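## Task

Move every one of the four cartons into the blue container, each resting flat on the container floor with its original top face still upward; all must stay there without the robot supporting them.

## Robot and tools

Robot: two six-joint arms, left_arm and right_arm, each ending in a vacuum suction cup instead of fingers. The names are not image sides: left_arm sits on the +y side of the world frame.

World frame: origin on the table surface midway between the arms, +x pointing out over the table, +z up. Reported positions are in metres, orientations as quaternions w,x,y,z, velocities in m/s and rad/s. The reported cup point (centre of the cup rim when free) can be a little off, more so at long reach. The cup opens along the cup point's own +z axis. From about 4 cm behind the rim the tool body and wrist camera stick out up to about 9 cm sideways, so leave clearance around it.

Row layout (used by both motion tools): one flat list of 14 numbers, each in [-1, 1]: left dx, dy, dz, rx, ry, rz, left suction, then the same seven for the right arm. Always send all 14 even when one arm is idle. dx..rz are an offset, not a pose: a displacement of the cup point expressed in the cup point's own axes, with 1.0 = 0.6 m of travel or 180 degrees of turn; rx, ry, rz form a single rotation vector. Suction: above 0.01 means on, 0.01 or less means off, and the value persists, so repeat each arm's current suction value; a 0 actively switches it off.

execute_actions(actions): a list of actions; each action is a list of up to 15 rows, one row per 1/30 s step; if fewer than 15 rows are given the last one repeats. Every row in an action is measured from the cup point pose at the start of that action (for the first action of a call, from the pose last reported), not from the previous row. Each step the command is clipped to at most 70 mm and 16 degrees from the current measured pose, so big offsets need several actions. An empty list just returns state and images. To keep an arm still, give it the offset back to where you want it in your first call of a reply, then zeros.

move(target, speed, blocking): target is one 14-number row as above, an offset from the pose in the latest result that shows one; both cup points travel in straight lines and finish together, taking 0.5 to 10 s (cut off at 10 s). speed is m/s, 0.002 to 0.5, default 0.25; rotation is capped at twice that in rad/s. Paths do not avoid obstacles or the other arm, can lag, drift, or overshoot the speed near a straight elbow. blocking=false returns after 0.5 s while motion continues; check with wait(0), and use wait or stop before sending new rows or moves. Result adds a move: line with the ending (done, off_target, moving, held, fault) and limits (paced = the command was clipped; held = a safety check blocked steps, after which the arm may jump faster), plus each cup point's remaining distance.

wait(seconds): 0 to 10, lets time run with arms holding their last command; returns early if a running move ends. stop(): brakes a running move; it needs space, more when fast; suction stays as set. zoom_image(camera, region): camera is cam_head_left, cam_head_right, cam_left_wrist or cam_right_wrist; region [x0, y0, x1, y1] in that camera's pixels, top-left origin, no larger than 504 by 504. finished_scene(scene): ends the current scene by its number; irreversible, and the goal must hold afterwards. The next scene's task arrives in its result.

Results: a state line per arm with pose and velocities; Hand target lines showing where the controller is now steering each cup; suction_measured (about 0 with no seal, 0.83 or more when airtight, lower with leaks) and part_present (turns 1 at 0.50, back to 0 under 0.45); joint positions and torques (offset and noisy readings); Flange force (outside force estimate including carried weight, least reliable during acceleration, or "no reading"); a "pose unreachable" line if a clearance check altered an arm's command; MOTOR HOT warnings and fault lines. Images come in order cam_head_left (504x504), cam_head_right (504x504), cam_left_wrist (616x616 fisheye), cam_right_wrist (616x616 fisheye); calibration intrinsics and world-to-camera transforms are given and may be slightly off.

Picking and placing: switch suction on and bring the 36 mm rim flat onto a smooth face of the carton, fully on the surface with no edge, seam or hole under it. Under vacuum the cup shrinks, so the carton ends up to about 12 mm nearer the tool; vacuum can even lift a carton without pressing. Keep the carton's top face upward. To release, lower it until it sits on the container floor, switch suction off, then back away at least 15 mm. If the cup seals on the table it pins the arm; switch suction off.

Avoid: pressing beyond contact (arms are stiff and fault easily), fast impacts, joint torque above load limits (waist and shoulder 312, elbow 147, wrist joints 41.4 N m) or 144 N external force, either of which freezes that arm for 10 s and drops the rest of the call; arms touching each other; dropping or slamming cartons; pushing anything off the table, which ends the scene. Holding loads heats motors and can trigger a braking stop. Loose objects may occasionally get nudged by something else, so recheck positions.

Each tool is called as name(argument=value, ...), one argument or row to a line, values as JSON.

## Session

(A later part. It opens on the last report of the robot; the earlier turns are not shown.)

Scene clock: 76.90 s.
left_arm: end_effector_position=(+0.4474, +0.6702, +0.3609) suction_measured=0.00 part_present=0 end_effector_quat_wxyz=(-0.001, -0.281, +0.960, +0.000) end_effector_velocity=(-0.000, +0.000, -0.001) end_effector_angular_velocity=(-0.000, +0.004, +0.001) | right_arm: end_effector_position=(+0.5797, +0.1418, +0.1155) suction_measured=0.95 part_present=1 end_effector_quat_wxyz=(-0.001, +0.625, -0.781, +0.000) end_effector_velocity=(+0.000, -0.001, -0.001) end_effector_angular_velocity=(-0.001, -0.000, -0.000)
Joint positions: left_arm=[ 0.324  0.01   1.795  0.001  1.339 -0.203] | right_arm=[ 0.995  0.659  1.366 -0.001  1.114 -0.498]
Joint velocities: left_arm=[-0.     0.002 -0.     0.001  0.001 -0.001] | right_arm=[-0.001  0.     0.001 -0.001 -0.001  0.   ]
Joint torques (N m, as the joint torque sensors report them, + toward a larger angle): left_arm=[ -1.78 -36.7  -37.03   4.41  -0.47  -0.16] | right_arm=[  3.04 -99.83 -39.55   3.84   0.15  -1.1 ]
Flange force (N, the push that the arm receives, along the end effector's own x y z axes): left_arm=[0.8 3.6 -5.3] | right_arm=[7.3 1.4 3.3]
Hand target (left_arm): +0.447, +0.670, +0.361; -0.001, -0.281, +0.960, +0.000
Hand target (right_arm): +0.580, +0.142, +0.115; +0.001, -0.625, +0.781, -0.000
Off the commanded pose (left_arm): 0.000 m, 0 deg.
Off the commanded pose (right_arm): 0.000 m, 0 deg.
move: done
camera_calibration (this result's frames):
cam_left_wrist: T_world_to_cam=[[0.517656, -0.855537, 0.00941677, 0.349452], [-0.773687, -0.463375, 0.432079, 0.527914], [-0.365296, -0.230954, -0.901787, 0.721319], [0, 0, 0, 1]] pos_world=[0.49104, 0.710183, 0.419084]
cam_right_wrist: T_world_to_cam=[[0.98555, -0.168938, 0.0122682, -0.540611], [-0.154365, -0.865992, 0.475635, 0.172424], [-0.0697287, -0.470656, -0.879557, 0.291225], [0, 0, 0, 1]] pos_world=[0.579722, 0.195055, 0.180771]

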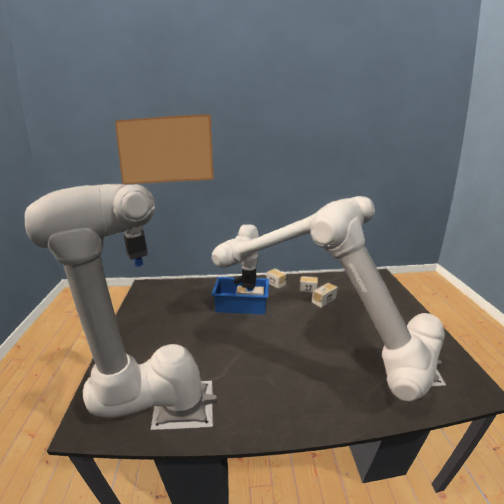

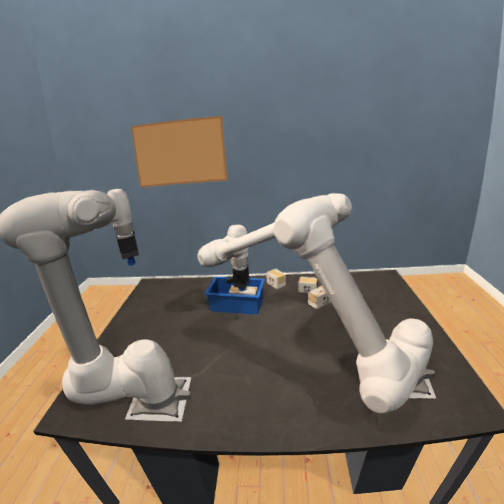

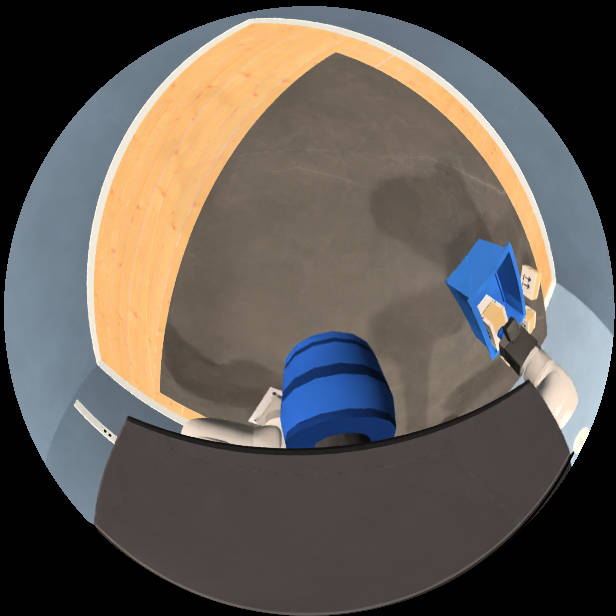

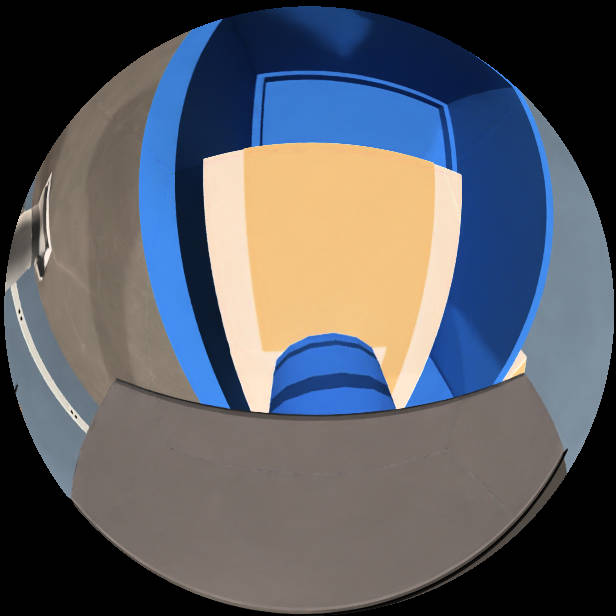

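move(
  target=[0,0,0,0,0,0,0,0,0.007,0.05,0,0,0,1],
  speed=0.03,
)

move(
  target=[0,0,0,0,0,0,0,0,0,0.004,0,0,0,1],
  speed=0.01,
)

Scene clock: 83.33 s.
left_arm: end_effector_position=(+0.4474, +0.6702, +0.3609) suction_measured=0.00 part_present=0 end_effector_quat_wxyz=(-0.001, -0.281, +0.960, +0.000) end_effector_velocity=(+0.000, -0.000, -0.000) end_effector_angular_velocity=(-0.000, +0.002, -0.001) | right_arm: end_effector_position=(+0.5756, +0.1428, +0.0856) suction_measured=0.95 part_present=1 end_effector_quat_wxyz=(-0.001, +0.625, -0.781, +0.000) end_effector_velocity=(-0.001, +0.001, -0.002) end_effector_angular_velocity=(-0.001, +0.001, +0.001)
Joint positions: left_arm=[ 0.324  0.01   1.795  0.001  1.339 -0.203] | right_arm=[ 1.     0.679  1.391 -0.001  1.07  -0.493]
Joint velocities: left_arm=[-0.001  0.001 -0.     0.     0.001  0.   ] | right_arm=[ 0.001  0.002  0.001  0.    -0.001 -0.   ]
Joint torques (N m, as the joint torque sensors report them, + toward a larger angle): left_arm=[ -0.76 -35.96 -36.43   4.43  -0.54  -0.26] | right_arm=[  3.15 -99.64 -38.45   3.79   0.07  -0.81]
Flange force (N, the push that the arm receives, along the end effector's own x y z axes): left_arm=[2.1 2.1 -6.9] | right_arm=[7.6 0.9 2.7]
Hand target (left_arm): +0.447, +0.670, +0.361; -0.001, -0.281, +0.960, +0.000
Hand target (right_arm): +0.576, +0.143, +0.086; +0.001, -0.625, +0.781, -0.000
Off the commanded pose (left_arm): 0.000 m, 0 deg.
Off the commanded pose (right_arm): 0.000 m, 0 deg.
move: done
camera_calibration (this result's frames):
cam_left_wrist: T_world_to_cam=[[0.517656, -0.855537, 0.00941665, 0.349452], [-0.773687, -0.463375, 0.432079, 0.527915], [-0.365296, -0.230954, -0.901787, 0.721319], [0, 0, 0, 1]] pos_world=[0.49104, 0.710183, 0.419085]
cam_right_wrist: T_world_to_cam=[[0.985552, -0.168932, 0.0122147, -0.536082], [-0.154338, -0.866023, 0.475589, 0.186899], [-0.0697638, -0.470603, -0.879583, 0.26508], [0, 0, 0, 1]] pos_world=[0.575675, 0.196045, 0.150821]

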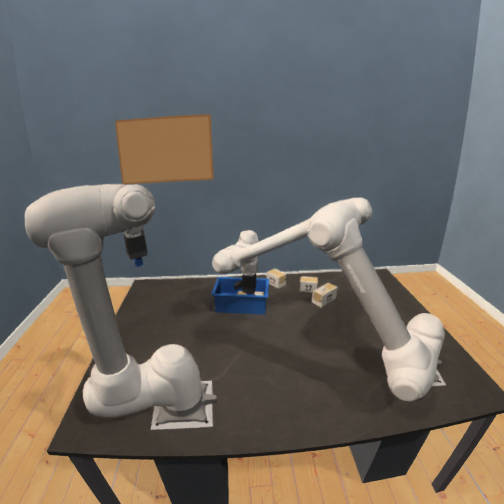

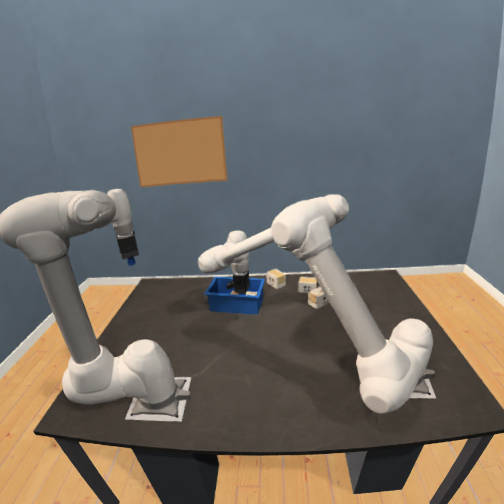

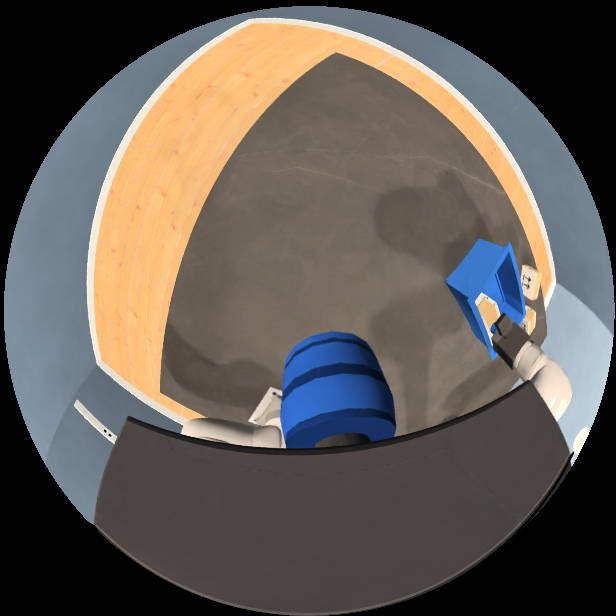

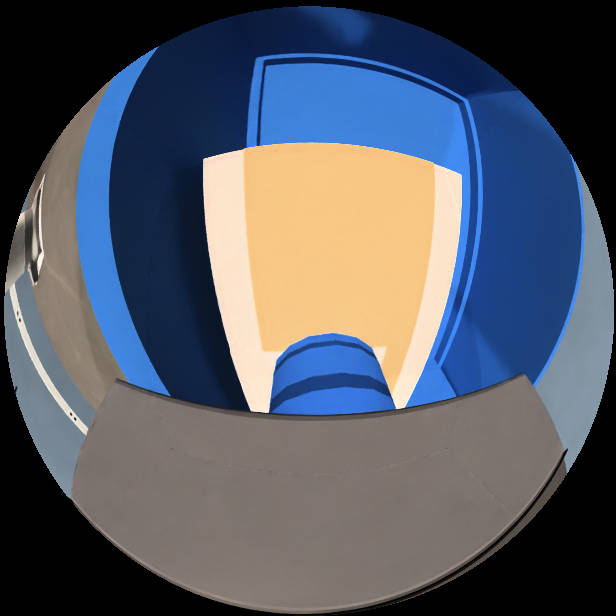

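Scene clock: 84.03 s.
left_arm: end_effector_position=(+0.4474, +0.6702, +0.3609) suction_measured=0.00 part_present=0 end_effector_quat_wxyz=(-0.001, -0.281, +0.960, +0.000) end_effector_velocity=(+0.001, -0.000, -0.001) end_effector_angular_velocity=(-0.000, +0.001, -0.001) | right_arm: end_effector_position=(+0.5756, +0.1428, +0.0832) suction_measured=0.95 part_present=1 end_effector_quat_wxyz=(-0.001, +0.625, -0.781, +0.000) end_effector_velocity=(+0.001, +0.000, +0.000) end_effector_angular_velocity=(+0.001, -0.002, -0.000)
Joint positions: left_arm=[ 0.324  0.01   1.795  0.001  1.339 -0.203] | right_arm=[ 1.     0.681  1.393 -0.001  1.066 -0.493]
Joint velocities: left_arm=[-0.001  0.002 -0.     0.    -0.002  0.   ] | right_arm=[-0.    -0.    -0.001 -0.001 -0.001  0.   ]
Joint torques (N m, as the joint torque sensors report them, + toward a larger angle): left_arm=[ -1.21 -37.29 -36.35   4.44  -0.35  -0.22] | right_arm=[   3.15 -100.28  -38.53    3.65    0.25   -0.88]
Flange force (N, the push that the arm receives, along the end effector's own x y z axes): left_arm=[-0.7 2.2 -5.9] | right_arm=[8.3 0.6 2.2]
Hand target (left_arm): +0.447, +0.670, +0.361; -0.001, -0.281, +0.960, +0.000
Hand target (right_arm): +0.576, +0.143, +0.083; +0.001, -0.625, +0.781, -0.000
Off the commanded pose (left_arm): 0.000 m, 0 deg.
Off the commanded pose (right_arm): 0.000 m, 0 deg.
move: done
camera_calibration (this result's frames):
cam_left_wrist: T_world_to_cam=[[0.517656, -0.855537, 0.00941667, 0.349452], [-0.773687, -0.463375, 0.432079, 0.527915], [-0.365296, -0.230954, -0.901787, 0.721319], [0, 0, 0, 1]] pos_world=[0.49104, 0.710183, 0.419085]
cam_right_wrist: T_world_to_cam=[[0.985552, -0.168929, 0.0122148, -0.536055], [-0.154336, -0.866024, 0.475587, 0.188038], [-0.0697623, -0.470601, -0.879584, 0.262986], [0, 0, 0, 1]] pos_world=[0.575678, 0.196052, 0.148437]

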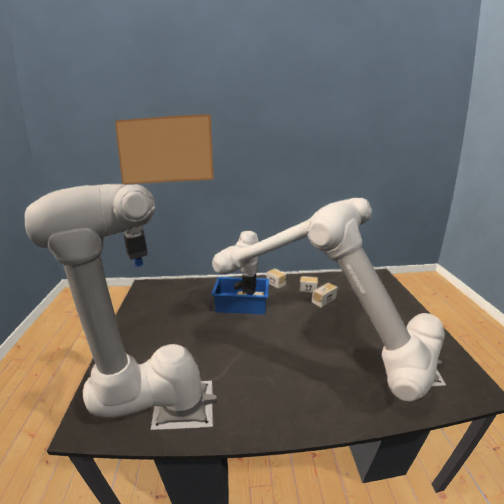

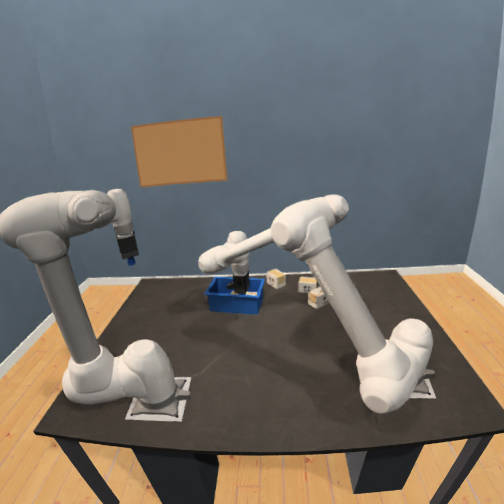

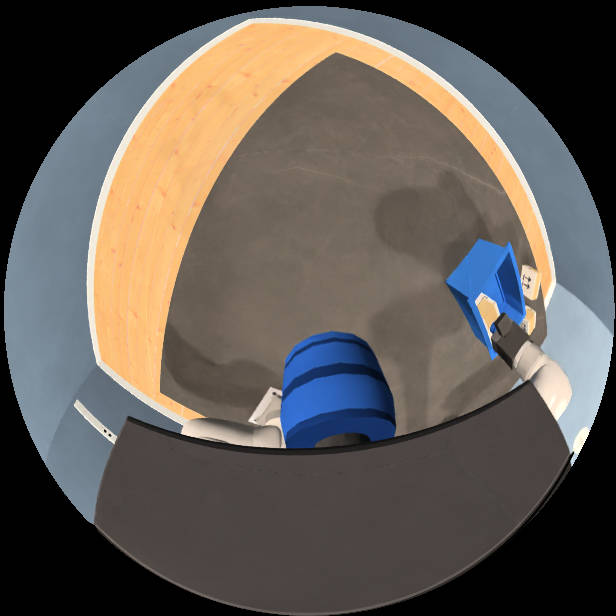

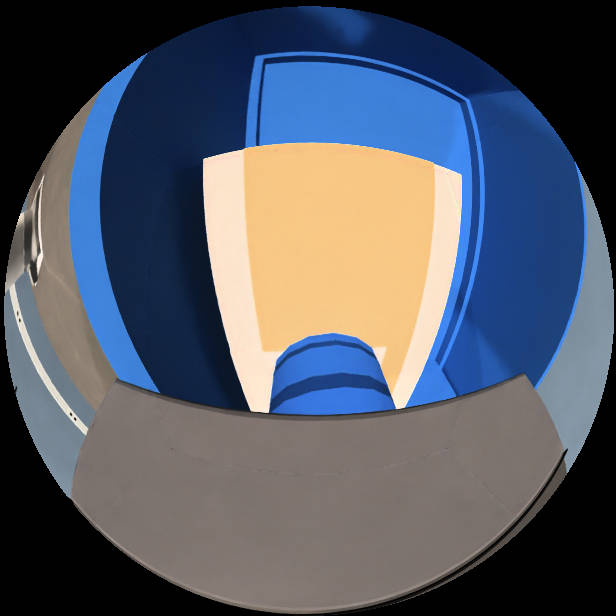

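move(
  target=[0,0,0,0,0,0,0,0,0,0.003,0,0,0,1],
  speed=0.01,
)

Scene clock: 88.50 s.
left_arm: end_effector_position=(+0.4474, +0.6702, +0.3609) suction_measured=0.00 part_present=0 end_effector_quat_wxyz=(-0.001, -0.281, +0.960, +0.000) end_effector_velocity=(-0.000, -0.001, -0.000) end_effector_angular_velocity=(+0.000, +0.000, -0.001) | right_arm: end_effector_position=(+0.5757, +0.1428, +0.0816) suction_measured=0.95 part_present=1 end_effector_quat_wxyz=(-0.001, +0.625, -0.781, +0.000) end_effector_velocity=(+0.000, +0.001, -0.000) end_effector_angular_velocity=(+0.001, -0.000, +0.000)
Joint positions: left_arm=[ 0.324  0.01   1.795  0.001  1.339 -0.203] | right_arm=[ 1.     0.682  1.394 -0.001  1.064 -0.493]
Joint velocities: left_arm=[-0.001 -0.     0.001  0.001 -0.    -0.   ] | right_arm=[ 0.001  0.001 -0.002  0.001 -0.     0.   ]
Joint torques (N m, as the joint torque sensors report them, + toward a larger angle): left_arm=[ -1.41 -36.79 -36.79   4.43  -0.34  -0.3 ] | right_arm=[  0.76 -37.06 -11.81   3.33  -5.2   -0.84]
Flange force (N, the push that the arm receives, along the end effector's own x y z axes): left_arm=[1.0 3.1 -5.6] | right_arm=[20.3 10.8 -72.0]
Hand target (left_arm): +0.447, +0.670, +0.361; -0.001, -0.281, +0.960, +0.000
Hand target (right_arm): +0.576, +0.143, +0.081; +0.001, -0.625, +0.781, -0.000
Off the commanded pose (left_arm): 0.000 m, 0 deg.
Off the commanded pose (right_arm): 0.000 m, 0 deg.
move: done
camera_calibration (this result's frames):
cam_left_wrist: T_world_to_cam=[[0.517656, -0.855537, 0.00941671, 0.349452], [-0.773687, -0.463375, 0.432079, 0.527915], [-0.365296, -0.230954, -0.901787, 0.721319], [0, 0, 0, 1]] pos_world=[0.49104, 0.710183, 0.419085]
cam_right_wrist: T_world_to_cam=[[0.985551, -0.16893, 0.0123425, -0.536072], [-0.154411, -0.866114, 0.475399, 0.1889], [-0.0696191, -0.470436, -0.879684, 0.26152], [0, 0, 0, 1]] pos_world=[0.575701, 0.196079, 0.146868]

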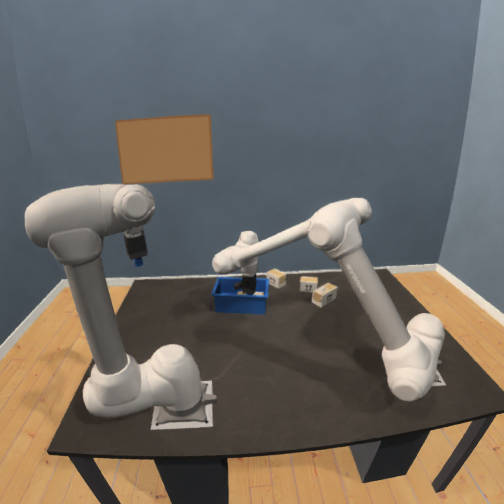

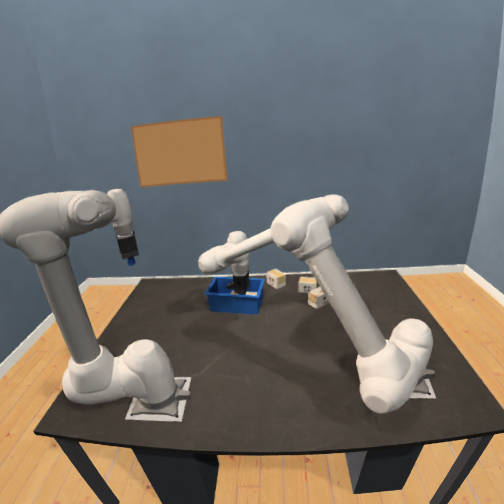

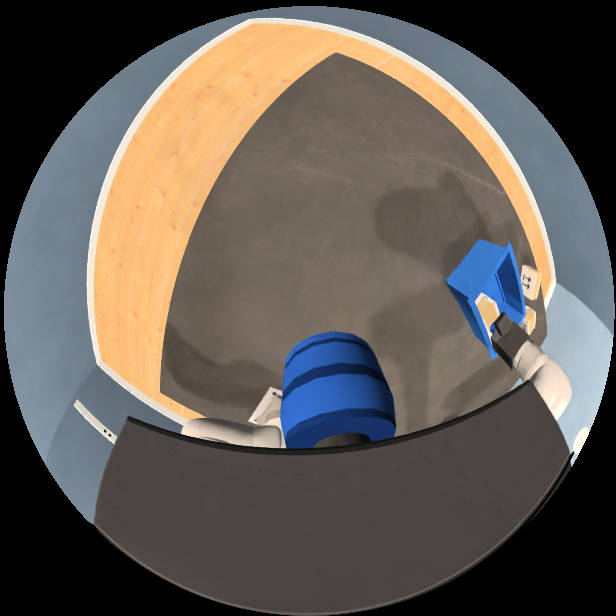

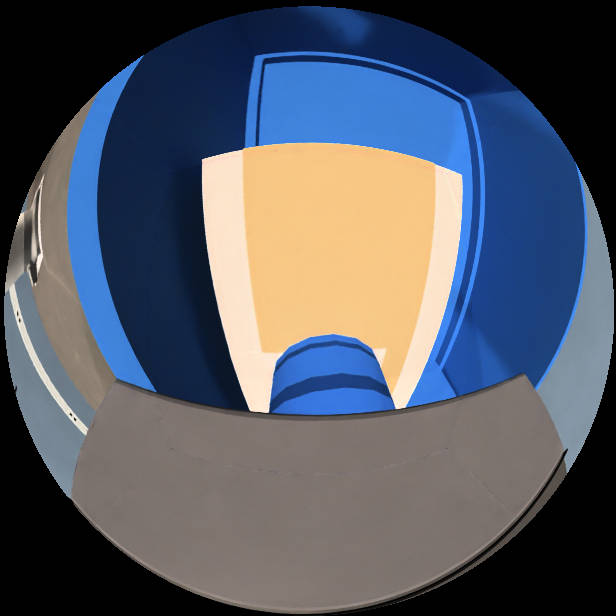

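move(
  target=[0,0,0,0,0,0,0,0,0,-0.003,0,0,0,1],
  speed=0.01,
)

execute_actions(
  actions=[
    [[0,0,0,0,0,0,0,0,0,0,0,0,0,0]],
  ],
)

move(
  target=[0,0,0,0,0,0,0,0.06,-0.04,-0.25,0,0,0,0],
  speed=0.2,
)

Scene clock: 95.60 s.
left_arm: end_effector_position=(+0.4474, +0.6702, +0.3609) suction_measured=0.00 part_present=0 end_effector_quat_wxyz=(-0.001, -0.281, +0.960, +0.000) end_effector_velocity=(+0.000, -0.000, +0.000) end_effector_angular_velocity=(+0.000, -0.002, -0.000) | right_arm: end_effector_position=(+0.5756, +0.1428, +0.0832) suction_measured=0.95 part_present=1 end_effector_quat_wxyz=(-0.001, +0.625, -0.781, +0.000) end_effector_velocity=(+0.001, +0.001, +0.003) end_effector_angular_velocity=(+0.003, -0.003, +0.000)
Joint positions: left_arm=[ 0.324  0.01   1.795  0.001  1.339 -0.203] | right_arm=[ 1.     0.681  1.393 -0.001  1.066 -0.493]
Joint velocities: left_arm=[-0.001 -0.001 -0.    -0.    -0.001 -0.   ] | right_arm=[ 0.001 -0.002 -0.003 -0.     0.     0.   ]
Joint torques (N m, as the joint torque sensors report them, + toward a larger angle): left_arm=[ -0.79 -37.06 -35.93   4.42  -0.35  -0.06] | right_arm=[  2.57 -99.84 -38.96   3.57   0.12  -0.86]
Flange force (N, the push that the arm receives, along the end effector's own x y z axes): left_arm=[-0.4 1.6 -6.9] | right_arm=[8.9 2.6 2.0]
Hand target (left_arm): +0.447, +0.670, +0.361; -0.001, -0.281, +0.960, +0.000
Hand target (right_arm): +0.576, +0.143, +0.083; +0.001, -0.625, +0.781, -0.000
Off the commanded pose (left_arm): 0.000 m, 0 deg.
Off the commanded pose (right_arm): 0.000 m, 0 deg.
move: done
camera_calibration (this result's frames):
cam_left_wrist: T_world_to_cam=[[0.517656, -0.855537, 0.00941679, 0.349452], [-0.773687, -0.463375, 0.432079, 0.527915], [-0.365296, -0.230954, -0.901787, 0.721319], [0, 0, 0, 1]] pos_world=[0.49104, 0.710183, 0.419084]
cam_right_wrist: T_world_to_cam=[[0.985552, -0.16893, 0.0122259, -0.536063], [-0.154343, -0.866032, 0.47557, 0.188047], [-0.0697499, -0.470586, -0.879593, 0.262998], [0, 0, 0, 1]] pos_world=[0.575686, 0.196061, 0.148455]

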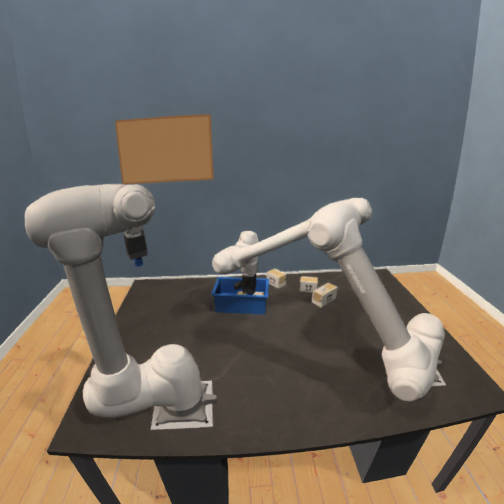

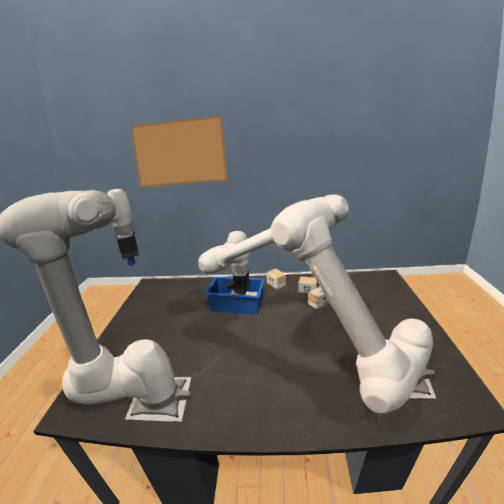

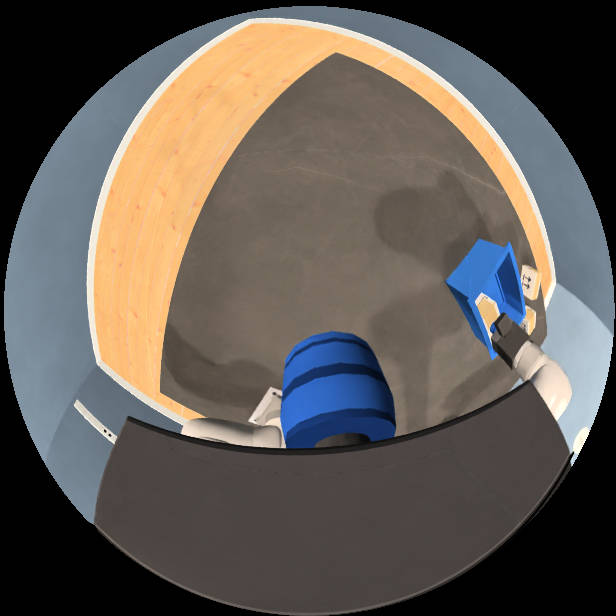

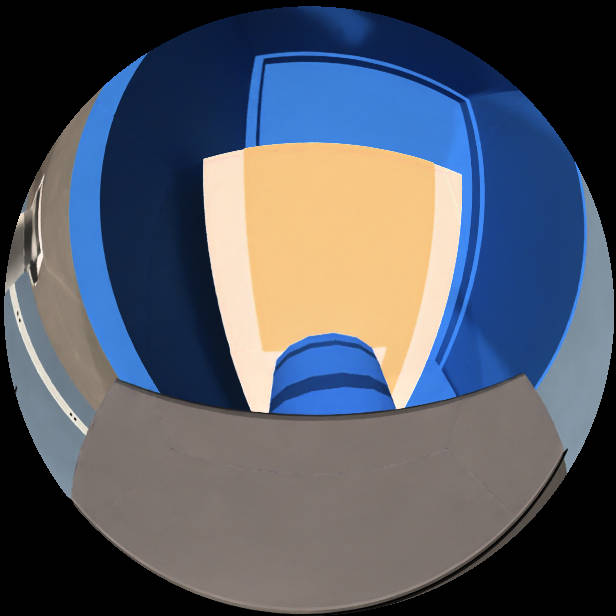

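Scene clock: 96.10 s.
left_arm: end_effector_position=(+0.4474, +0.6702, +0.3609) suction_measured=0.00 part_present=0 end_effector_quat_wxyz=(-0.001, -0.281, +0.960, +0.000) end_effector_velocity=(+0.000, -0.000, +0.001) end_effector_angular_velocity=(-0.000, -0.002, -0.001) | right_arm: end_effector_position=(+0.5756, +0.1428, +0.0833) suction_measured=0.01 part_present=0 end_effector_quat_wxyz=(-0.001, +0.625, -0.781, +0.000) end_effector_velocity=(+0.001, -0.000, -0.002) end_effector_angular_velocity=(-0.001, +0.001, -0.001)
Joint positions: left_arm=[ 0.324  0.01   1.795  0.001  1.339 -0.203] | right_arm=[ 1.     0.68   1.393 -0.001  1.066 -0.493]
Joint velocities: left_arm=[-0.    -0.001 -0.    -0.001 -0.     0.001] | right_arm=[-0.001  0.003 -0.001 -0.001  0.     0.   ]
Joint torques (N m, as the joint torque sensors report them, + toward a larger angle): left_arm=[ -2.09 -36.69 -36.6    4.33  -0.33  -0.05] | right_arm=[  2.04 -83.59 -30.26   3.73   0.01  -1.03]
Flange force (N, the push that the arm receives, along the end effector's own x y z axes): left_arm=[1.5 4.4 -6.4] | right_arm=[9.3 2.8 -15.7]
Hand target (left_arm): +0.447, +0.670, +0.361; -0.001, -0.281, +0.960, +0.000
Hand target (right_arm): +0.576, +0.143, +0.083; +0.001, -0.625, +0.781, -0.000
Off the commanded pose (left_arm): 0.000 m, 0 deg.
Off the commanded pose (right_arm): 0.000 m, 0 deg.
camera_calibration (this result's frames):
cam_left_wrist: T_world_to_cam=[[0.517656, -0.855537, 0.00941685, 0.349452], [-0.773687, -0.463375, 0.432079, 0.527914], [-0.365296, -0.230954, -0.901787, 0.721319], [0, 0, 0, 1]] pos_world=[0.49104, 0.710183, 0.419085]
cam_right_wrist: T_world_to_cam=[[0.985551, -0.168931, 0.012278, -0.536075], [-0.154374, -0.866068, 0.475495, 0.188044], [-0.069692, -0.47052, -0.879633, 0.263045], [0, 0, 0, 1]] pos_world=[0.575691, 0.196067, 0.148551]

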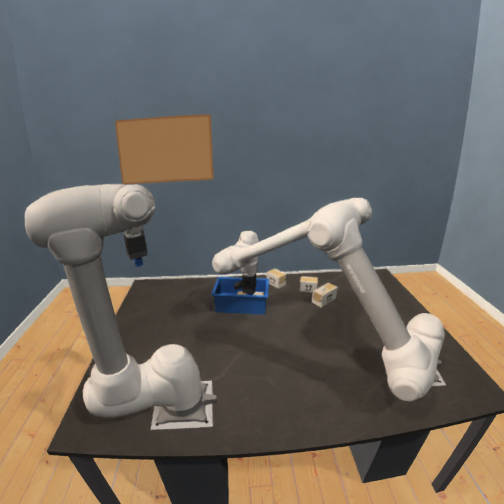

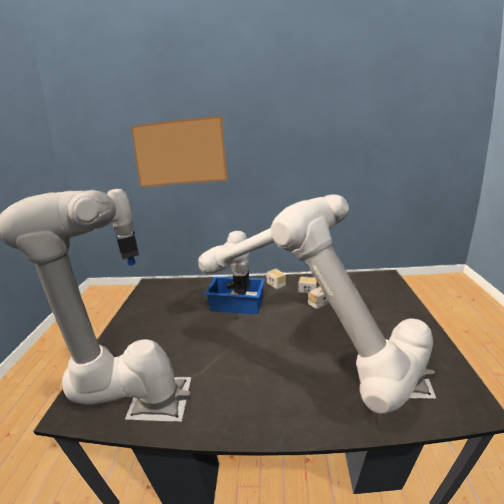

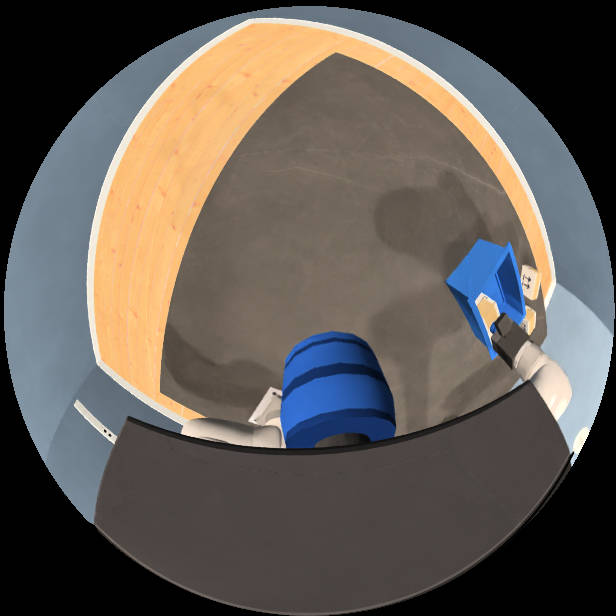

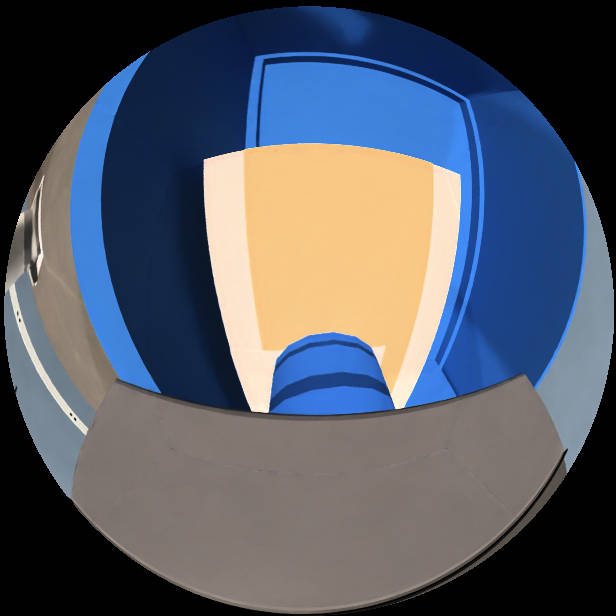

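Scene clock: 97.30 s.
left_arm: end_effector_position=(+0.4474, +0.6702, +0.3609) suction_measured=0.00 part_present=0 end_effector_quat_wxyz=(-0.001, -0.281, +0.960, +0.000) end_effector_velocity=(+0.000, +0.001, -0.000) end_effector_angular_velocity=(+0.001, -0.001, +0.000) | right_arm: end_effector_position=(+0.5909, +0.1021, +0.2332) suction_measured=0.01 part_present=0 end_effector_quat_wxyz=(-0.001, +0.625, -0.781, +0.000) end_effector_velocity=(+0.001, +0.000, +0.001) end_effector_angular_velocity=(+0.001, -0.001, +0.001)
Joint positions: left_arm=[ 0.324  0.01   1.795  0.001  1.339 -0.203] | right_arm=[ 0.955  0.551  1.32  -0.001  1.268 -0.538]
Joint velocities: left_arm=[ 0.001  0.    -0.     0.001 -0.002  0.   ] | right_arm=[ 0.    -0.    -0.002 -0.     0.001 -0.   ]
Joint torques (N m, as the joint torque sensors report them, + toward a larger angle): left_arm=[ -2.16 -36.52 -36.18   4.29  -0.37  -0.13] | right_arm=[  3.85 -88.79 -39.26   4.03   0.07  -0.97]
Flange force (N, the push that the arm receives, along the end effector's own x y z axes): left_arm=[0.3 4.4 -6.8] | right_arm=[7.4 0.4 -0.4]
Hand target (left_arm): +0.447, +0.670, +0.361; -0.001, -0.281, +0.960, +0.000
Hand target (right_arm): +0.591, +0.102, +0.233; +0.001, -0.625, +0.781, -0.000
Off the commanded pose (left_arm): 0.000 m, 0 deg.
Off the commanded pose (right_arm): 0.000 m, 0 deg.
move: done
camera_calibration (this result's frames):
cam_left_wrist: T_world_to_cam=[[0.517656, -0.855537, 0.00941685, 0.349452], [-0.773687, -0.463375, 0.432079, 0.527914], [-0.365296, -0.230954, -0.901787, 0.721319], [0, 0, 0, 1]] pos_world=[0.49104, 0.710183, 0.419084]
cam_right_wrist: T_world_to_cam=[[0.985529, -0.169051, 0.0124231, -0.559869], [-0.154535, -0.865949, 0.475658, 0.0839005], [-0.0696527, -0.470695, -0.879543, 0.376808], [0, 0, 0, 1]] pos_world=[0.590978, 0.155369, 0.298466]

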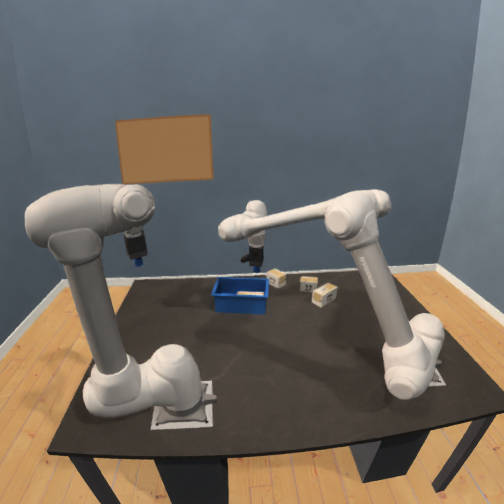

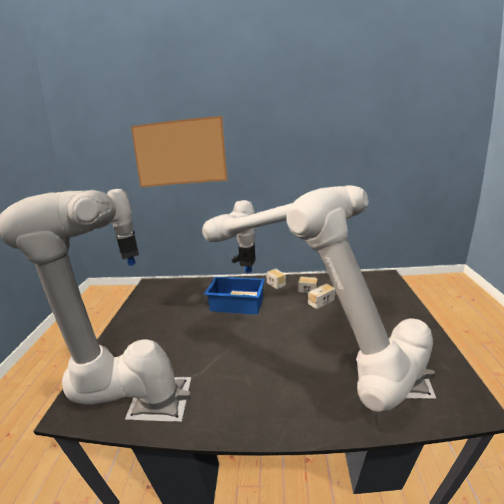

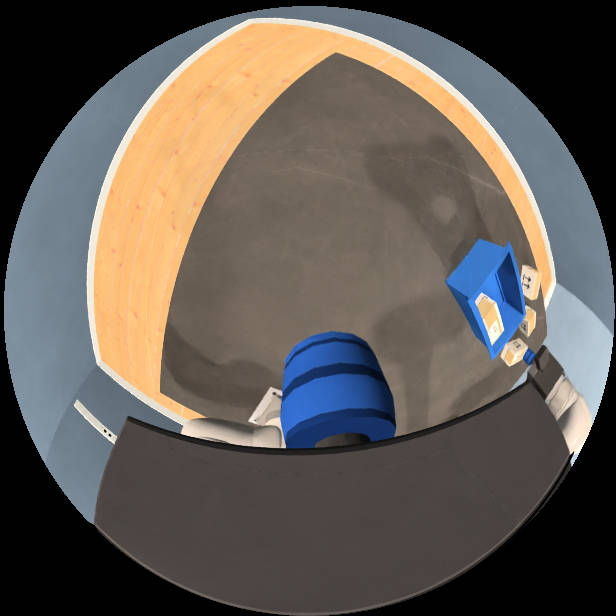

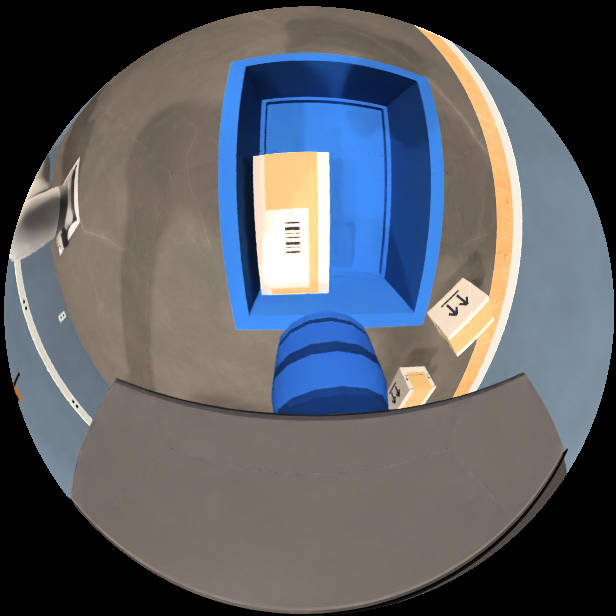

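move(
  target=[0,0,0,0,0,0,0,0.477,-0.407,0.17,0,0,0.546,0],
  speed=0.4,
)

Scene clock: 112.97 s.
left_arm: end_effector_position=(+0.4474, +0.6702, +0.3609) suction_measured=0.00 part_present=0 end_effector_quat_wxyz=(-0.001, -0.281, +0.960, +0.000) end_effector_velocity=(-0.000, +0.000, -0.001) end_effector_angular_velocity=(-0.002, +0.001, +0.002) | right_arm: end_effector_position=(+0.7668, -0.2305, +0.1311) suction_measured=0.01 part_present=0 end_effector_quat_wxyz=(+0.001, +0.182, +0.983, +0.000) end_effector_velocity=(+0.000, -0.001, -0.001) end_effector_angular_velocity=(-0.001, +0.001, -0.003)
Joint positions: left_arm=[ 0.324  0.01   1.795  0.001  1.339 -0.203] | right_arm=[ 0.501  0.536  1.543 -0.001  1.06   0.723]
Joint velocities: left_arm=[ 0.001  0.001  0.    -0.002  0.001 -0.   ] | right_arm=[-0.001  0.002 -0.    -0.001 -0.     0.003]
Joint torques (N m, as the joint torque sensors report them, + toward a larger angle): left_arm=[ -0.85 -36.6  -36.98   4.42  -0.5   -0.31] | right_arm=[  4.43 -84.6  -35.48   3.7    0.2   -0.98]
Flange force (N, the push that the arm receives, along the end effector's own x y z axes): left_arm=[1.6 2.4 -5.5] | right_arm=[0.8 -6.0 -1.5]
Hand target (left_arm): +0.447, +0.670, +0.361; -0.001, -0.281, +0.960, +0.000
Hand target (right_arm): +0.767, -0.231, +0.131; +0.001, +0.182, +0.983, +0.000
Off the commanded pose (left_arm): 0.000 m, 0 deg.
Off the commanded pose (right_arm): 0.000 m, 0 deg.
move: done
camera_calibration (this result's frames):
cam_left_wrist: T_world_to_cam=[[0.517656, -0.855537, 0.00941679, 0.349452], [-0.773687, -0.463375, 0.432079, 0.527915], [-0.365296, -0.230954, -0.901787, 0.721319], [0, 0, 0, 1]] pos_world=[0.49104, 0.710183, 0.419085]
cam_right_wrist: T_world_to_cam=[[-0.308846, -0.951064, 0.00955904, 0.0244928], [-0.835535, 0.276104, 0.475025, 0.657167], [-0.454418, 0.138722, -0.879921, 0.578223], [0, 0, 0, 1]] pos_world=[0.819405, -0.238364, 0.196386]

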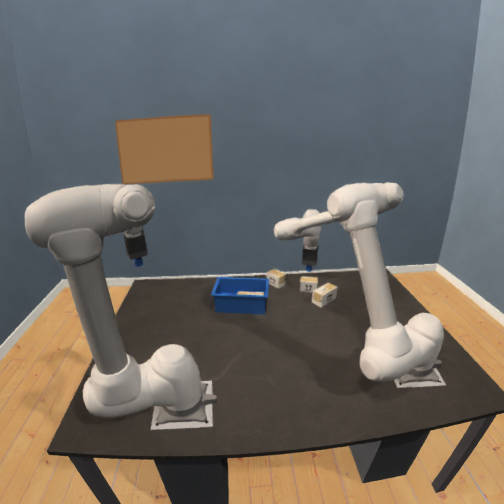

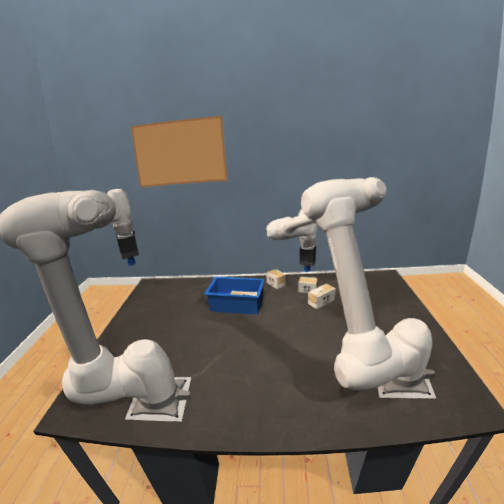

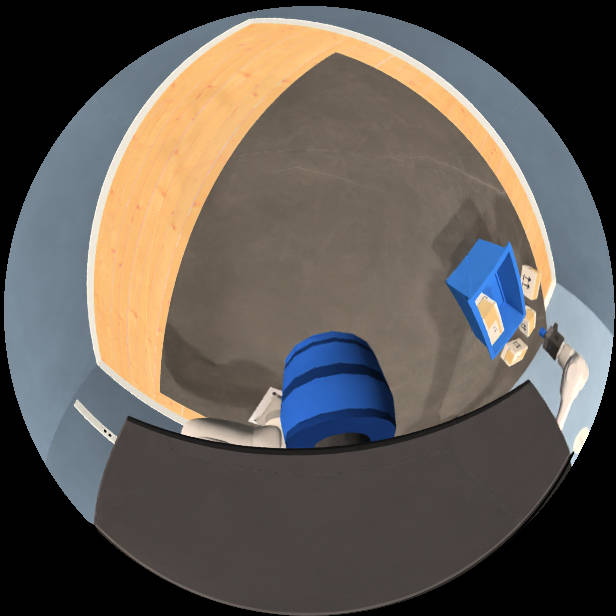

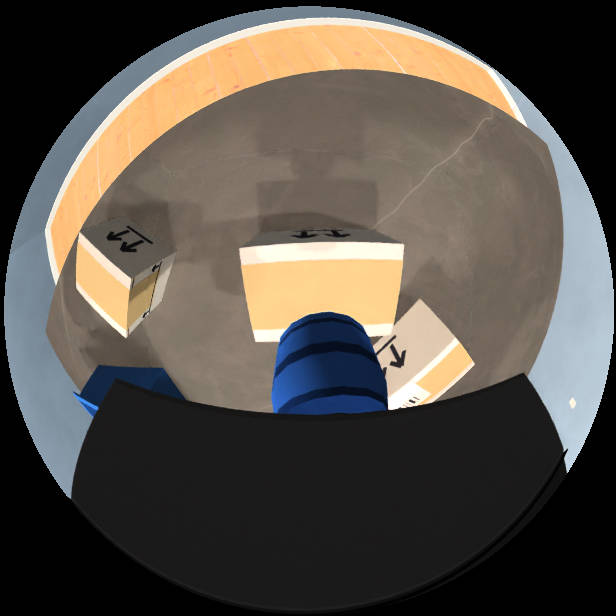

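move(
  target=[0,0,0,0,0,0,0,0,0,0.09,0,0,-0.013,1],
  speed=0.05,
)

Scene clock: 119.93 s.
left_arm: end_effector_position=(+0.4474, +0.6702, +0.3609) suction_measured=0.00 part_present=0 end_effector_quat_wxyz=(-0.001, -0.281, +0.960, +0.000) end_effector_velocity=(+0.000, -0.000, +0.000) end_effector_angular_velocity=(+0.000, +0.000, -0.001) | right_arm: end_effector_position=(+0.7670, -0.2305, +0.0771) suction_measured=0.01 part_present=0 end_effector_quat_wxyz=(+0.001, +0.162, +0.987, +0.000) end_effector_velocity=(+0.000, -0.001, -0.000) end_effector_angular_velocity=(+0.001, -0.001, -0.001)
Joint positions: left_arm=[ 0.324  0.01   1.795  0.001  1.339 -0.203] | right_arm=[ 0.501  0.582  1.579 -0.001  0.978  0.683]
Joint velocities: left_arm=[-0.001 -0.    -0.     0.     0.     0.   ] | right_arm=[-0.001 -0.     0.001  0.001 -0.002 -0.001]
Joint torques (N m, as the joint torque sensors report them, + toward a larger angle): left_arm=[ -0.73 -36.61 -36.88   4.4   -0.29  -0.18] | right_arm=[  3.79 -86.47 -33.74   3.56   0.12  -0.73]
Flange force (N, the push that the arm receives, along the end effector's own x y z axes): left_arm=[1.2 1.7 -5.1] | right_arm=[1.3 -6.4 -3.0]
Hand target (left_arm): +0.447, +0.670, +0.361; -0.001, -0.281, +0.960, +0.000
Hand target (right_arm): +0.767, -0.230, +0.077; +0.001, +0.162, +0.987, +0.000
Off the commanded pose (left_arm): 0.000 m, 0 deg.
Off the commanded pose (right_arm): 0.000 m, 0 deg.
move: done
camera_calibration (this result's frames):
cam_left_wrist: T_world_to_cam=[[0.517656, -0.855537, 0.00941686, 0.349452], [-0.773687, -0.463375, 0.432079, 0.527915], [-0.365296, -0.230954, -0.901787, 0.721319], [0, 0, 0, 1]] pos_world=[0.49104, 0.710183, 0.419085]
cam_right_wrist: T_world_to_cam=[[-0.269806, -0.962867, 0.00964112, -0.00762523], [-0.846114, 0.241846, 0.474975, 0.683169], [-0.459669, 0.119993, -0.879947, 0.530533], [0, 0, 0, 1]] pos_world=[0.819852, -0.236225, 0.142426]

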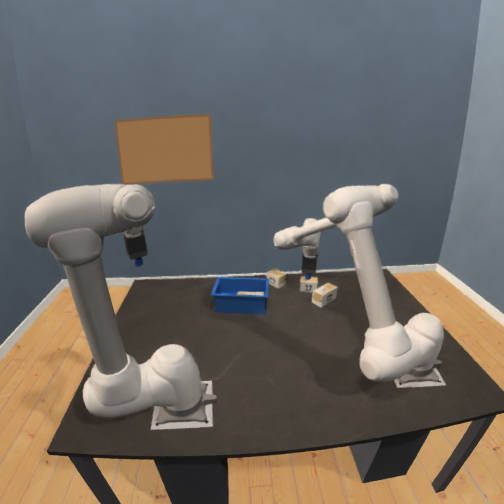

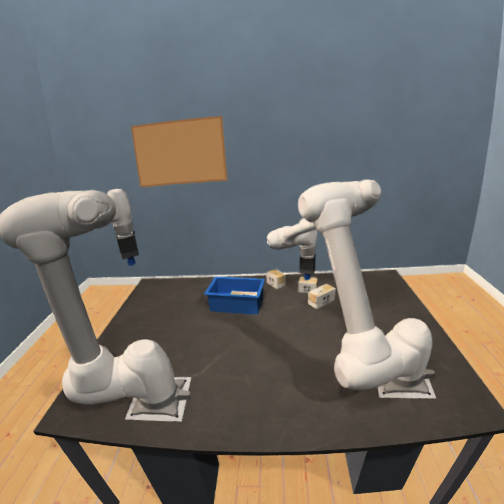

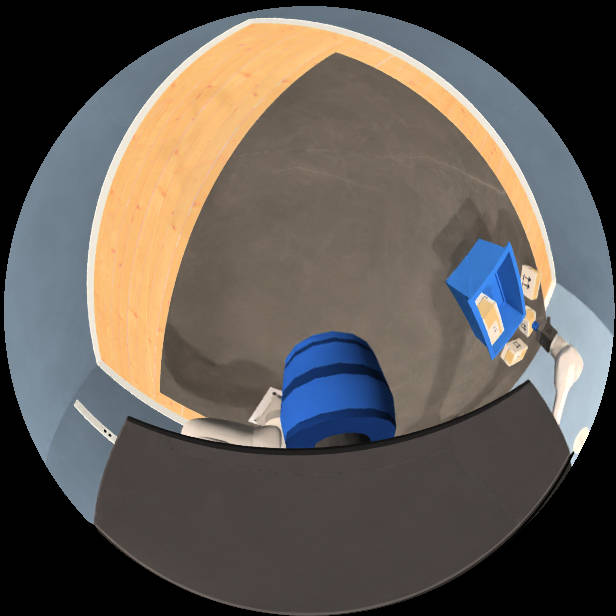

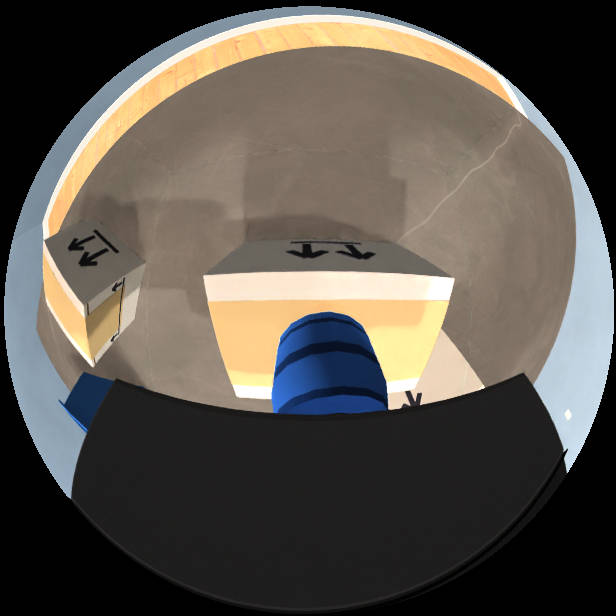

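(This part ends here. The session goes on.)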